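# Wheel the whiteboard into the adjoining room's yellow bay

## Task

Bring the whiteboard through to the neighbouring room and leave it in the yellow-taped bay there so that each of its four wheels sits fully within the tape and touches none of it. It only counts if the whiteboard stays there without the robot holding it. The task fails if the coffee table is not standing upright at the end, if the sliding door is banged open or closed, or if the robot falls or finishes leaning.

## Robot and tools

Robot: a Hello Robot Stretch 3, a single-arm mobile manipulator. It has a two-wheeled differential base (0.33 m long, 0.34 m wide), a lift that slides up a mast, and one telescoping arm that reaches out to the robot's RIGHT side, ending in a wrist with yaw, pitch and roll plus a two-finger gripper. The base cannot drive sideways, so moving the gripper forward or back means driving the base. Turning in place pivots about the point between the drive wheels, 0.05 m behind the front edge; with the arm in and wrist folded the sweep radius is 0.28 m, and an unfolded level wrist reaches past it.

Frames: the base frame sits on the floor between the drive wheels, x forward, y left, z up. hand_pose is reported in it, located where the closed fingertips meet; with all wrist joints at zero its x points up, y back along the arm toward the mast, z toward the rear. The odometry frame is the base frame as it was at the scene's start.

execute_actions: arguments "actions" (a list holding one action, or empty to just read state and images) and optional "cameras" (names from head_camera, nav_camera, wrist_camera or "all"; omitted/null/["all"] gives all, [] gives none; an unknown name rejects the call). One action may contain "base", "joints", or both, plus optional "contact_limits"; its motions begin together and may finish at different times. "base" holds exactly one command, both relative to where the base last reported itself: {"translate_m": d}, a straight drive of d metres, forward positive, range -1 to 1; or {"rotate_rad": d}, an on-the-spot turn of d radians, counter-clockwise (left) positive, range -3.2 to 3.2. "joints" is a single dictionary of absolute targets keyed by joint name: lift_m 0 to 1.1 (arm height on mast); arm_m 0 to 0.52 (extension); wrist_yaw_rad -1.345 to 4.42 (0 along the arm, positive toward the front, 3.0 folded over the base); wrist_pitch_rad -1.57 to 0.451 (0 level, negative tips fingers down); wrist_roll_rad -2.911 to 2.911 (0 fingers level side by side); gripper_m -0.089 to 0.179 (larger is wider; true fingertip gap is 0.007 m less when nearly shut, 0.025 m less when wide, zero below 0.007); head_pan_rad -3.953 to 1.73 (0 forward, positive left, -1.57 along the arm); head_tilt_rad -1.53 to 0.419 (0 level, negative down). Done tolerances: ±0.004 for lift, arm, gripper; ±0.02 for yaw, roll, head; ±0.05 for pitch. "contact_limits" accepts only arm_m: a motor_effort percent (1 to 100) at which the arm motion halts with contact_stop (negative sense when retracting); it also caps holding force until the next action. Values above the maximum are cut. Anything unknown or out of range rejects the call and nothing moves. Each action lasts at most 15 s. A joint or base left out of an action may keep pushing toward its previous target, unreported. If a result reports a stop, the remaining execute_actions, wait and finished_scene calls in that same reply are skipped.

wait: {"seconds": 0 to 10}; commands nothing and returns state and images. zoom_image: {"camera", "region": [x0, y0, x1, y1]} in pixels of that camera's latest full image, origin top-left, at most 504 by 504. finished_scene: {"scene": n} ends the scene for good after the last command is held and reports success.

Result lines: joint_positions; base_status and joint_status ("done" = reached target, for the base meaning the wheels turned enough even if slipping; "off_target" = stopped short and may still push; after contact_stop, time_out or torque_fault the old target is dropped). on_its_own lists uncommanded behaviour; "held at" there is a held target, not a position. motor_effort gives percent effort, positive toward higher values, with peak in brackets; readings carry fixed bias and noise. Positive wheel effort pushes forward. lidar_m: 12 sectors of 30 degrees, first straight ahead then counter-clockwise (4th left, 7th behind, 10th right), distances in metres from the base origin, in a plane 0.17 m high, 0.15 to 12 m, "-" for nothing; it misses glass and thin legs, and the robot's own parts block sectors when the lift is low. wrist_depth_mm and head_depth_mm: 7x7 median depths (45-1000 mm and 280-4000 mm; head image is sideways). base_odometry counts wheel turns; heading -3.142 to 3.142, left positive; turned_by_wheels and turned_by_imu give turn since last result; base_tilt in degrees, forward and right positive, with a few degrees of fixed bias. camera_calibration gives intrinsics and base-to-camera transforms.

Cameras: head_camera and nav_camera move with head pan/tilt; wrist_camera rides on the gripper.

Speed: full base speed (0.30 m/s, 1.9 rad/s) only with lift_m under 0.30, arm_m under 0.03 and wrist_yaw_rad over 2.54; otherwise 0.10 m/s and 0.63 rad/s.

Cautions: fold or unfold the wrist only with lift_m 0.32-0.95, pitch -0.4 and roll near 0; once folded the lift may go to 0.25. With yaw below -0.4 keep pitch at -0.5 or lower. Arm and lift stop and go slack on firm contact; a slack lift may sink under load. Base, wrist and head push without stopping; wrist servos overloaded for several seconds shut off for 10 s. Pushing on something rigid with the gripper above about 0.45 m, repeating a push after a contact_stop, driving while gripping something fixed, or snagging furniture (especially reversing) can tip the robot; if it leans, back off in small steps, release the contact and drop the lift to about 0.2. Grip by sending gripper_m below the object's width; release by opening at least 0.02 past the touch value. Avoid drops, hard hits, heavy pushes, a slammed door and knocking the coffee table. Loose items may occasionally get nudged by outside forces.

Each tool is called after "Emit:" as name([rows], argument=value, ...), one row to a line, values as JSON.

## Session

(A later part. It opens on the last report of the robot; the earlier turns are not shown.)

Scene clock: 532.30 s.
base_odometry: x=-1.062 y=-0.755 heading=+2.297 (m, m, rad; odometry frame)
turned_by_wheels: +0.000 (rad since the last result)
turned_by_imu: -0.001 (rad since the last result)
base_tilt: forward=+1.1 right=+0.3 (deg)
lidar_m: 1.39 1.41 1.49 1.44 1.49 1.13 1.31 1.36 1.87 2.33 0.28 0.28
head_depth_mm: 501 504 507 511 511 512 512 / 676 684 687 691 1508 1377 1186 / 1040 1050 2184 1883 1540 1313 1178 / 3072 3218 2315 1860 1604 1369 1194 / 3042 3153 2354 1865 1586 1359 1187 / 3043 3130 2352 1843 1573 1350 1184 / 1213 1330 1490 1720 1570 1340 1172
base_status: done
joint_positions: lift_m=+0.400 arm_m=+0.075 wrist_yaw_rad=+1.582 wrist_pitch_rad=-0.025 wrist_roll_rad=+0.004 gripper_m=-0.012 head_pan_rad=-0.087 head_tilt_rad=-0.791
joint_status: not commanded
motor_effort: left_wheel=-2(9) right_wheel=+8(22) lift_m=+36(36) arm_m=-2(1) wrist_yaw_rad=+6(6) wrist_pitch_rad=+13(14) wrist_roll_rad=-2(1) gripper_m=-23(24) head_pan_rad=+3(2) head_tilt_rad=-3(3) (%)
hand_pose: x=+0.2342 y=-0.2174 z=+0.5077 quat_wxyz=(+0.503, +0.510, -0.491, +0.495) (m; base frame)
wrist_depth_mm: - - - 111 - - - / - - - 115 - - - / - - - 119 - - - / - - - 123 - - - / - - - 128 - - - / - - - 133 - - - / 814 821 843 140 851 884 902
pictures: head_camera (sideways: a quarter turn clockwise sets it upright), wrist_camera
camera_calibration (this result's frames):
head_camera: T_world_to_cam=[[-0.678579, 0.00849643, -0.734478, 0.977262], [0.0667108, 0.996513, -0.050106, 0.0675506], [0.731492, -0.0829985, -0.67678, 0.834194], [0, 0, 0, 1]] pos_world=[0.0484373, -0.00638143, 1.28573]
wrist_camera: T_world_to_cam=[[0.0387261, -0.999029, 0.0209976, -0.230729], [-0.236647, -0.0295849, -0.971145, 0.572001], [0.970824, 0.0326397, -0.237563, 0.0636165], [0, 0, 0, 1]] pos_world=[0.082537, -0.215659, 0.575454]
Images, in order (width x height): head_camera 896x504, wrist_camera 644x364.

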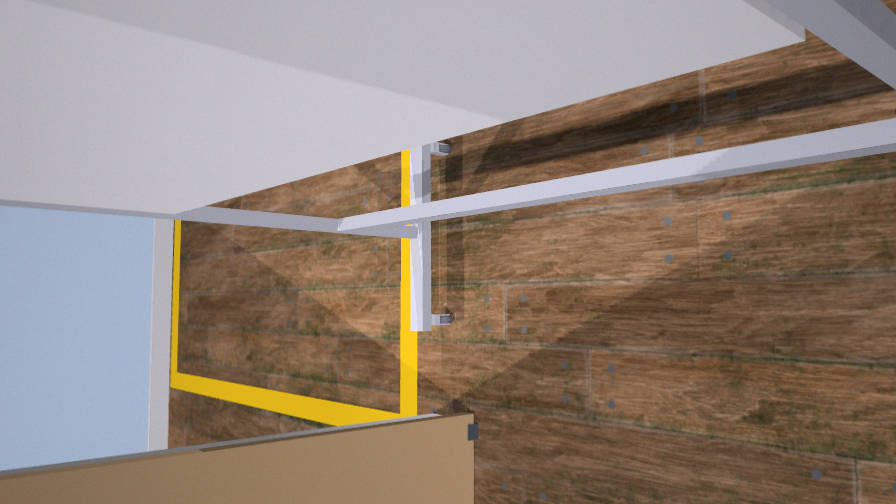

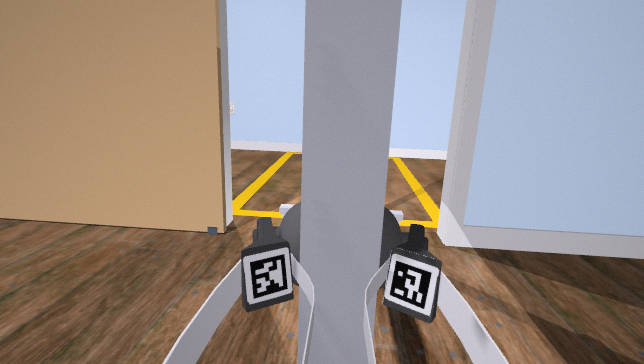

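Emit:
execute_actions([
  {"base":{"translate_m":0.8},"joints":{"head_tilt_rad":-0.9}},
])

Scene clock: 545.90 s.
base_odometry: x=-1.592 y=-0.156 heading=+2.296 (m, m, rad; odometry frame)
turned_by_wheels: +0.000 (rad since the last result)
turned_by_imu: +0.000 (rad since the last result)
base_tilt: forward=+1.1 right=+0.3 (deg)
lidar_m: 1.49 0.62 0.80 1.43 1.49 1.87 2.03 2.20 2.41 2.29 0.29 0.29
head_depth_mm: 519 523 526 527 528 528 1032 / 713 719 721 725 1482 1317 838 / 1134 1493 2032 1701 1437 1256 1162 / 2393 2582 2015 1729 1483 1303 1156 / 2409 2542 2064 1716 1480 1300 1153 / 2406 2524 2057 1704 1465 1287 1150 / 2377 2506 2020 1690 1204 1232 1139
base_status: done
joint_positions: lift_m=+0.400 arm_m=+0.075 wrist_yaw_rad=+1.575 wrist_pitch_rad=-0.026 wrist_roll_rad=+0.004 gripper_m=-0.012 head_pan_rad=-0.087 head_tilt_rad=-0.889
joint_status: all done
motor_effort: left_wheel=-3(4) right_wheel=+9(20) lift_m=+36(35) arm_m=-1(1) wrist_yaw_rad=+11(10) wrist_pitch_rad=+14(13) wrist_roll_rad=-2(2) gripper_m=-24(24) head_pan_rad=+3(2) head_tilt_rad=-4(14) (%)
hand_pose: x=+0.2342 y=-0.2191 z=+0.5077 quat_wxyz=(+0.505, +0.508, -0.493, +0.494) (m; base frame)
wrist_depth_mm: 575 - - 111 - - - / 589 - - 115 - - 584 / 589 - - 119 - - 577 / 583 - - 123 - - 576 / 577 - - 127 - - 571 / 595 986 - 133 - - 564 / 610 789 839 140 846 861 578
pictures: head_camera (sideways: a quarter turn clockwise sets it upright), nav_camera (sideways: a quarter turn counterclockwise sets it upright), wrist_camera
camera_calibration (this result's frames):
head_camera: T_world_to_cam=[[-0.747254, 0.0144573, -0.664381, 0.886333], [0.0618551, 0.996936, -0.0478768, 0.0646718], [0.661654, -0.0768715, -0.745859, 0.924461], [0, 0, 0, 1]] pos_world=[0.0466421, -0.00622285, 1.28148]
nav_camera: T_world_to_cam=[[0.791149, -0.0293047, 0.610921, -0.757057], [-0.0460957, -0.998868, 0.0117807, 0.0389516], [0.609884, -0.0374811, -0.791604, 0.977584], [0, 0, 0, 1]] pos_world=[0.004527, 0.0533631, 1.2359]
wrist_camera: T_world_to_cam=[[0.0321296, -0.999263, 0.0209929, -0.230919], [-0.236986, -0.0280213, -0.971109, 0.572319], [0.970982, 0.0262263, -0.237712, 0.0622883], [0, 0, 0, 1]] pos_world=[0.0825703, -0.216346, 0.575439]
Images, in order (width x height): head_camera 896x504, nav_camera 672x504, wrist_camera 644x364.

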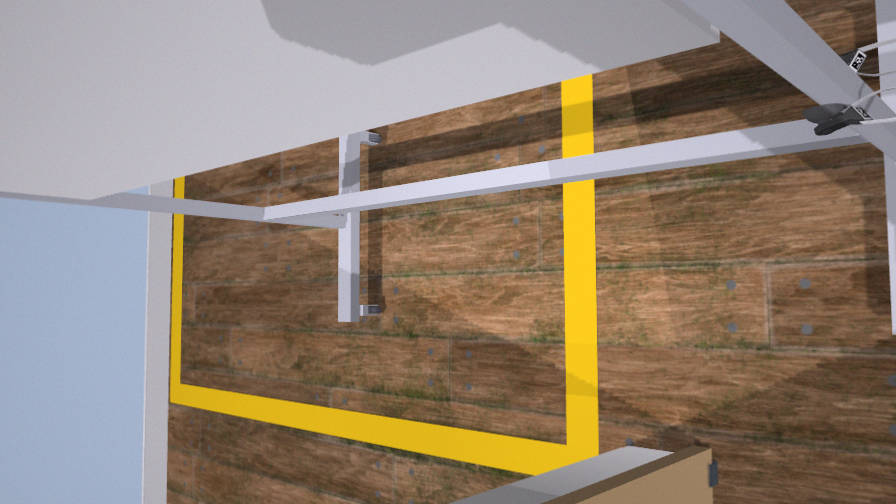

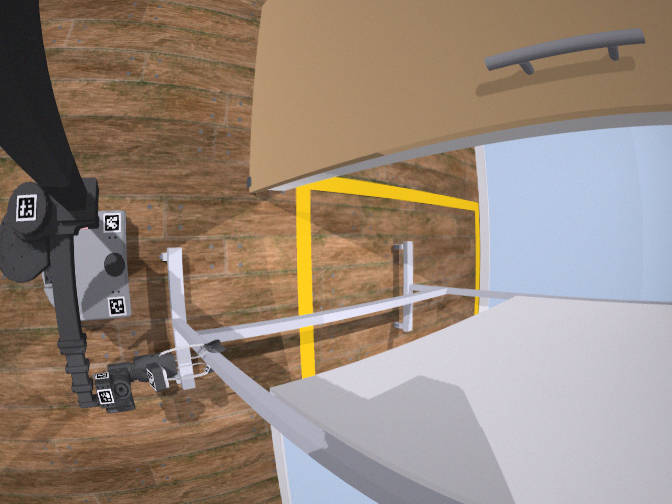

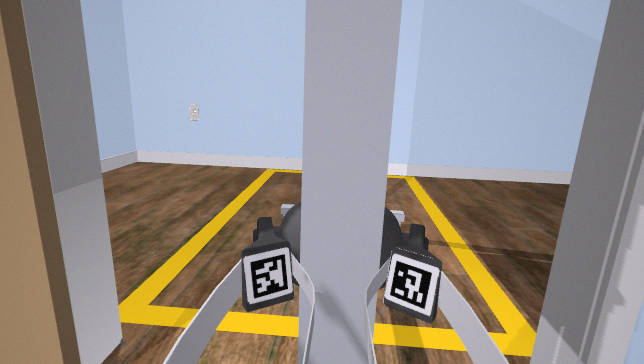

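Emit:
execute_actions([
  {"base":{"translate_m":0.83},"joints":{"head_tilt_rad":-1.1}},
])

Scene clock: 569.97 s.
base_odometry: x=-2.143 y=+0.465 heading=+2.296 (m, m, rad; odometry frame)
turned_by_wheels: +0.000 (rad since the last result)
turned_by_imu: +0.000 (rad since the last result)
base_tilt: forward=+1.1 right=+0.2 (deg)
lidar_m: 1.50 1.90 1.46 0.32 0.29 0.36 2.68 3.05 0.67 0.65 0.28 0.29
head_depth_mm: 546 548 549 550 556 1193 1143 / 765 767 1648 1500 1336 1100 1121 / 1779 1793 1611 1445 1327 1228 1138 / 1808 1851 1664 1481 1344 1218 1131 / 1799 1875 1655 1476 1335 1215 1131 / 1792 1876 1646 1471 1322 1210 1117 / 1778 1864 1637 1458 1317 1201 1106
base_status: done
joint_positions: lift_m=+0.400 arm_m=+0.075 wrist_yaw_rad=+1.575 wrist_pitch_rad=-0.026 wrist_roll_rad=+0.004 gripper_m=-0.012 head_pan_rad=-0.087 head_tilt_rad=-1.087
joint_status: all done
motor_effort: left_wheel=-3(4) right_wheel=+9(20) lift_m=+35(35) arm_m=-2(2) wrist_yaw_rad=+10(11) wrist_pitch_rad=+13(13) wrist_roll_rad=-1(1) gripper_m=-24(24) head_pan_rad=+2(3) head_tilt_rad=-5(14) (%)
hand_pose: x=+0.2342 y=-0.2191 z=+0.5077 quat_wxyz=(+0.505, +0.508, -0.493, +0.494) (m; base frame)
wrist_depth_mm: - - - 111 - - - / - - - 114 - - - / - - - 119 - - - / - - - 123 - - - / - - - 127 - - - / - - - 133 - - - / 796 823 840 139 855 891 899
pictures: head_camera (sideways: a quarter turn clockwise sets it upright), nav_camera (sideways: a quarter turn counterclockwise sets it upright), wrist_camera
camera_calibration (this result's frames):
head_camera: T_world_to_cam=[[-0.86274, 0.0244739, -0.505055, 0.679461], [0.052908, 0.997714, -0.0420307, 0.0571037], [0.502872, -0.062983, -0.862063, 1.07651], [0, 0, 0, 1]] pos_world=[0.0418314, -0.00580063, 1.27358]
nav_camera: T_world_to_cam=[[0.895307, -0.0383307, 0.443797, -0.539979], [-0.0445159, -0.999002, 0.00352176, 0.0496961], [0.443219, -0.0229091, -0.89612, 1.11445], [0, 0, 0, 1]] pos_world=[-0.00828753, 0.0544798, 1.23815]
wrist_camera: T_world_to_cam=[[0.0324302, -0.999254, 0.0209925, -0.23091], [-0.237, -0.0280928, -0.971103, 0.572301], [0.970968, 0.0265179, -0.237734, 0.0623644], [0, 0, 0, 1]] pos_world=[0.08257, -0.216314, 0.575437]
Images, in order (width x height): head_camera 896x504, nav_camera 672x504, wrist_camera 644x364.

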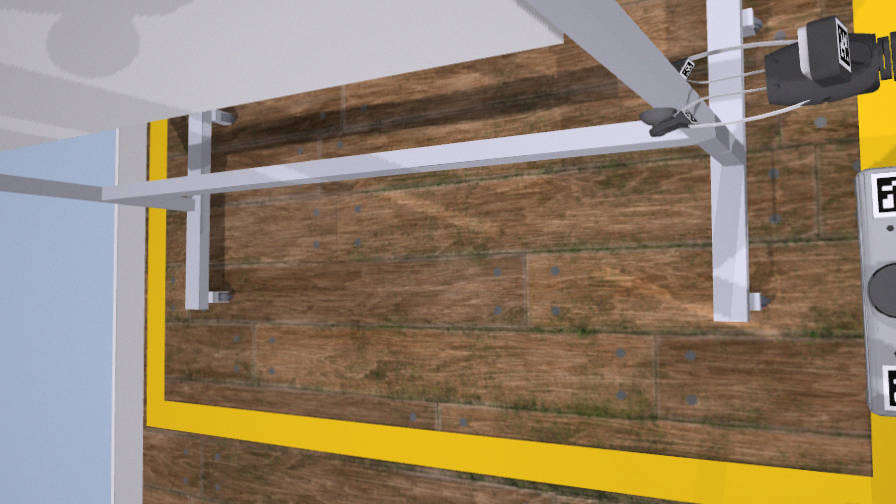

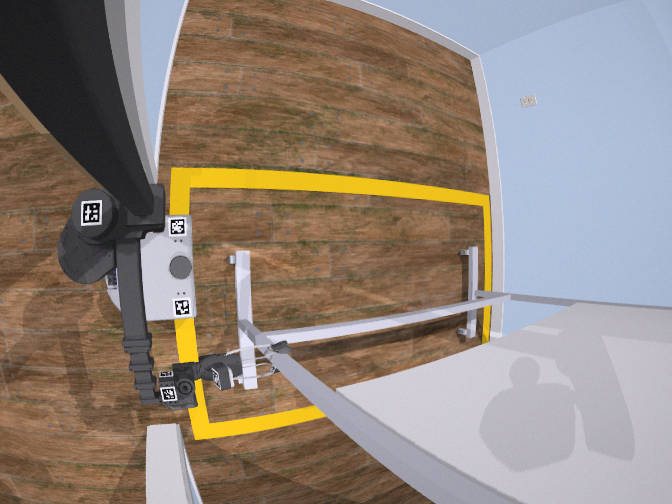

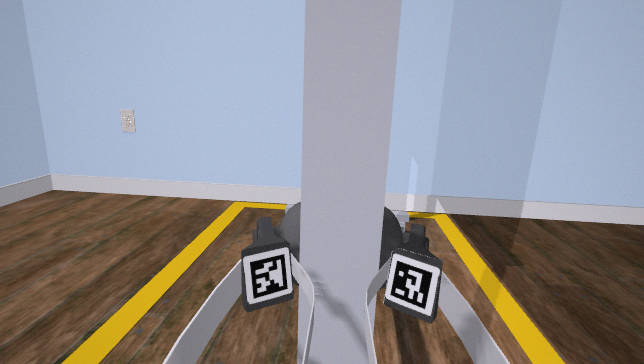

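Well inside. Release and back off.

Emit:
execute_actions([
  {"joints":{"gripper_m":0.10}},
], cameras=[])

Emit:
execute_actions([
  {"base":{"translate_m":-0.1}},
])

Scene clock: 575.47 s.
base_odometry: x=-2.143 y=+0.465 heading=+2.296 (m, m, rad; odometry frame)
turned_by_wheels: +0.000 (rad since the last result)
turned_by_imu: +0.000 (rad since the last result)
base_tilt: forward=+1.1 right=+0.2 (deg)
lidar_m: 1.50 1.90 1.47 0.32 0.29 0.36 2.69 3.05 0.66 0.65 0.28 0.29
head_depth_mm: 546 547 550 549 554 1187 1133 / 767 768 1646 1497 1331 938 1122 / 1769 1800 1613 1444 1327 1207 1135 / 1804 1855 1664 1487 1335 1219 1132 / 1808 1885 1657 1481 1335 1214 1127 / 1795 1876 1643 1468 1337 1209 1121 / 1788 1857 1643 1466 1315 1205 1104
base_status: not commanded
joint_positions: lift_m=+0.400 arm_m=+0.075 wrist_yaw_rad=+1.587 wrist_pitch_rad=-0.023 wrist_roll_rad=+0.004 gripper_m=+0.100 head_pan_rad=-0.087 head_tilt_rad=-1.087
joint_status: all done
motor_effort: left_wheel=+0(3) right_wheel=-1(9) lift_m=+36(35) arm_m=-2(1) wrist_yaw_rad=+2(10) wrist_pitch_rad=+12(14) wrist_roll_rad=-1(2) gripper_m=+1(96) head_pan_rad=+2(2) head_tilt_rad=-5(4) (%)
hand_pose: x=+0.2342 y=-0.2160 z=+0.5083 quat_wxyz=(+0.501, +0.511, -0.491, +0.497) (m; base frame)
wrist_depth_mm: - - - 111 - - - / - - - 115 - - - / - - - 119 - - - / - - - 124 - - - / - - - 128 - - - / - - - 133 - - - / 807 837 843 139 849 866 890
pictures: none
No camera images: the call's "cameras" was empty. Leave "cameras" out to get every camera's image.

Scene clock: 577.63 s.
base_odometry: x=-2.077 y=+0.390 heading=+2.296 (m, m, rad; odometry frame)
turned_by_wheels: +0.000 (rad since the last result)
turned_by_imu: -0.001 (rad since the last result)
base_tilt: forward=+1.1 right=+0.3 (deg)
lidar_m: 1.59 1.98 1.46 0.27 0.28 2.05 2.58 2.95 2.42 0.64 1.83 0.36
head_depth_mm: 539 540 542 567 1343 1205 1131 / 754 758 1628 1495 919 1196 1124 / 1882 1800 1612 1440 1328 1195 1136 / 1904 1856 1668 1481 1338 1202 1131 / 1900 1833 1653 1479 1332 1201 1126 / 1886 1868 1650 1466 1323 1213 1124 / 1884 1855 1633 1462 1319 1207 1100
base_status: done
joint_positions: lift_m=+0.400 arm_m=+0.075 wrist_yaw_rad=+1.587 wrist_pitch_rad=-0.023 wrist_roll_rad=+0.004 gripper_m=+0.100 head_pan_rad=-0.087 head_tilt_rad=-1.087
joint_status: not commanded
motor_effort: left_wheel=+1(3) right_wheel=-2(5) lift_m=+36(35) arm_m=-2(1) wrist_yaw_rad=+2(2) wrist_pitch_rad=+12(12) wrist_roll_rad=-2(2) gripper_m=+0(0) head_pan_rad=+3(2) head_tilt_rad=-5(4) (%)
hand_pose: x=+0.2342 y=-0.2160 z=+0.5084 quat_wxyz=(+0.501, +0.511, -0.491, +0.497) (m; base frame)
wrist_depth_mm: - - - - - - - / - - - - - - - / - - - - - - - / - - - - - - - / - - - - - - - / - - - 248 - - - / 829 842 852 785 856 848 904
pictures: head_camera (sideways: a quarter turn clockwise sets it upright), nav_camera (sideways: a quarter turn counterclockwise sets it upright), wrist_camera
camera_calibration (this result's frames):
head_camera: T_world_to_cam=[[-0.862797, 0.0244788, -0.504957, 0.679334], [0.052903, 0.997715, -0.0420268, 0.0570987], [0.502774, -0.0629744, -0.862121, 1.07658], [0, 0, 0, 1]] pos_world=[0.0418282, -0.00580035, 1.27358]
nav_camera: T_world_to_cam=[[0.895357, -0.0383349, 0.443695, -0.539847], [-0.0445153, -0.999003, 0.00351695, 0.0497024], [0.443118, -0.0229002, -0.896171, 1.11452], [0, 0, 0, 1]] pos_world=[-0.00829475, 0.0544805, 1.23815]
wrist_camera: T_world_to_cam=[[0.0443335, -0.998794, 0.0210791, -0.230601], [-0.233845, -0.0308887, -0.971783, 0.572119], [0.971263, 0.0381533, -0.234932, 0.063424], [0, 0, 0, 1]] pos_world=[0.0824089, -0.215071, 0.575737]
Images, in order (width x height): head_camera 896x504, nav_camera 672x504, wrist_camera 644x364.

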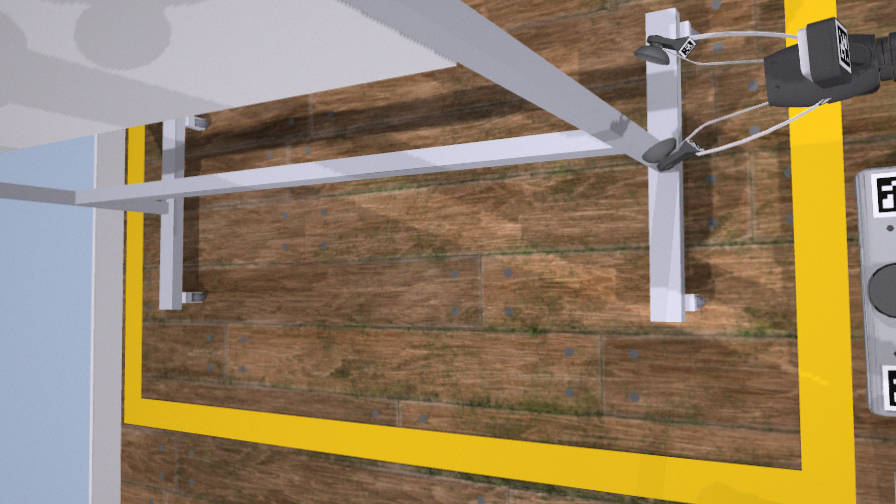

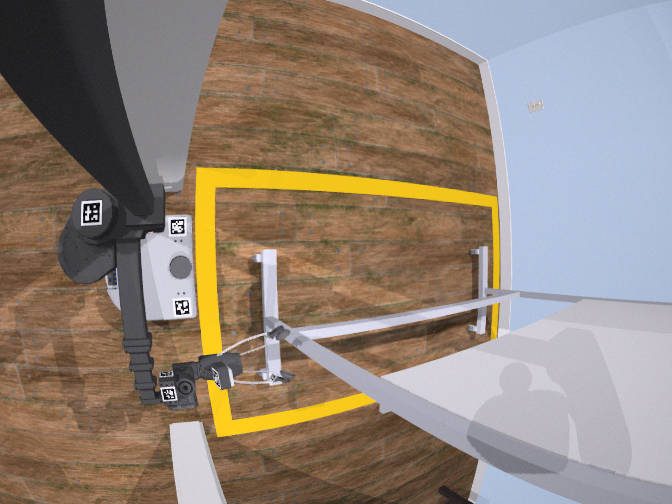

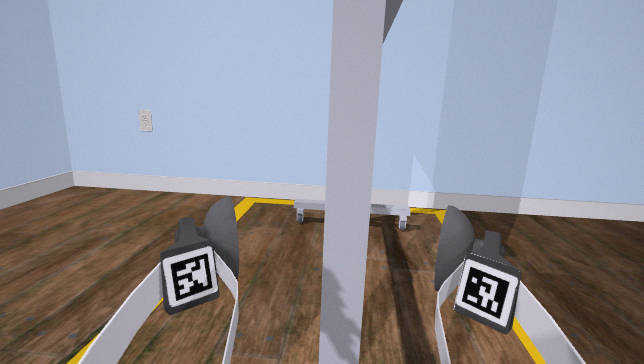

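Emit:
finished_scene(scene=2)

The scene is finished: the task was done.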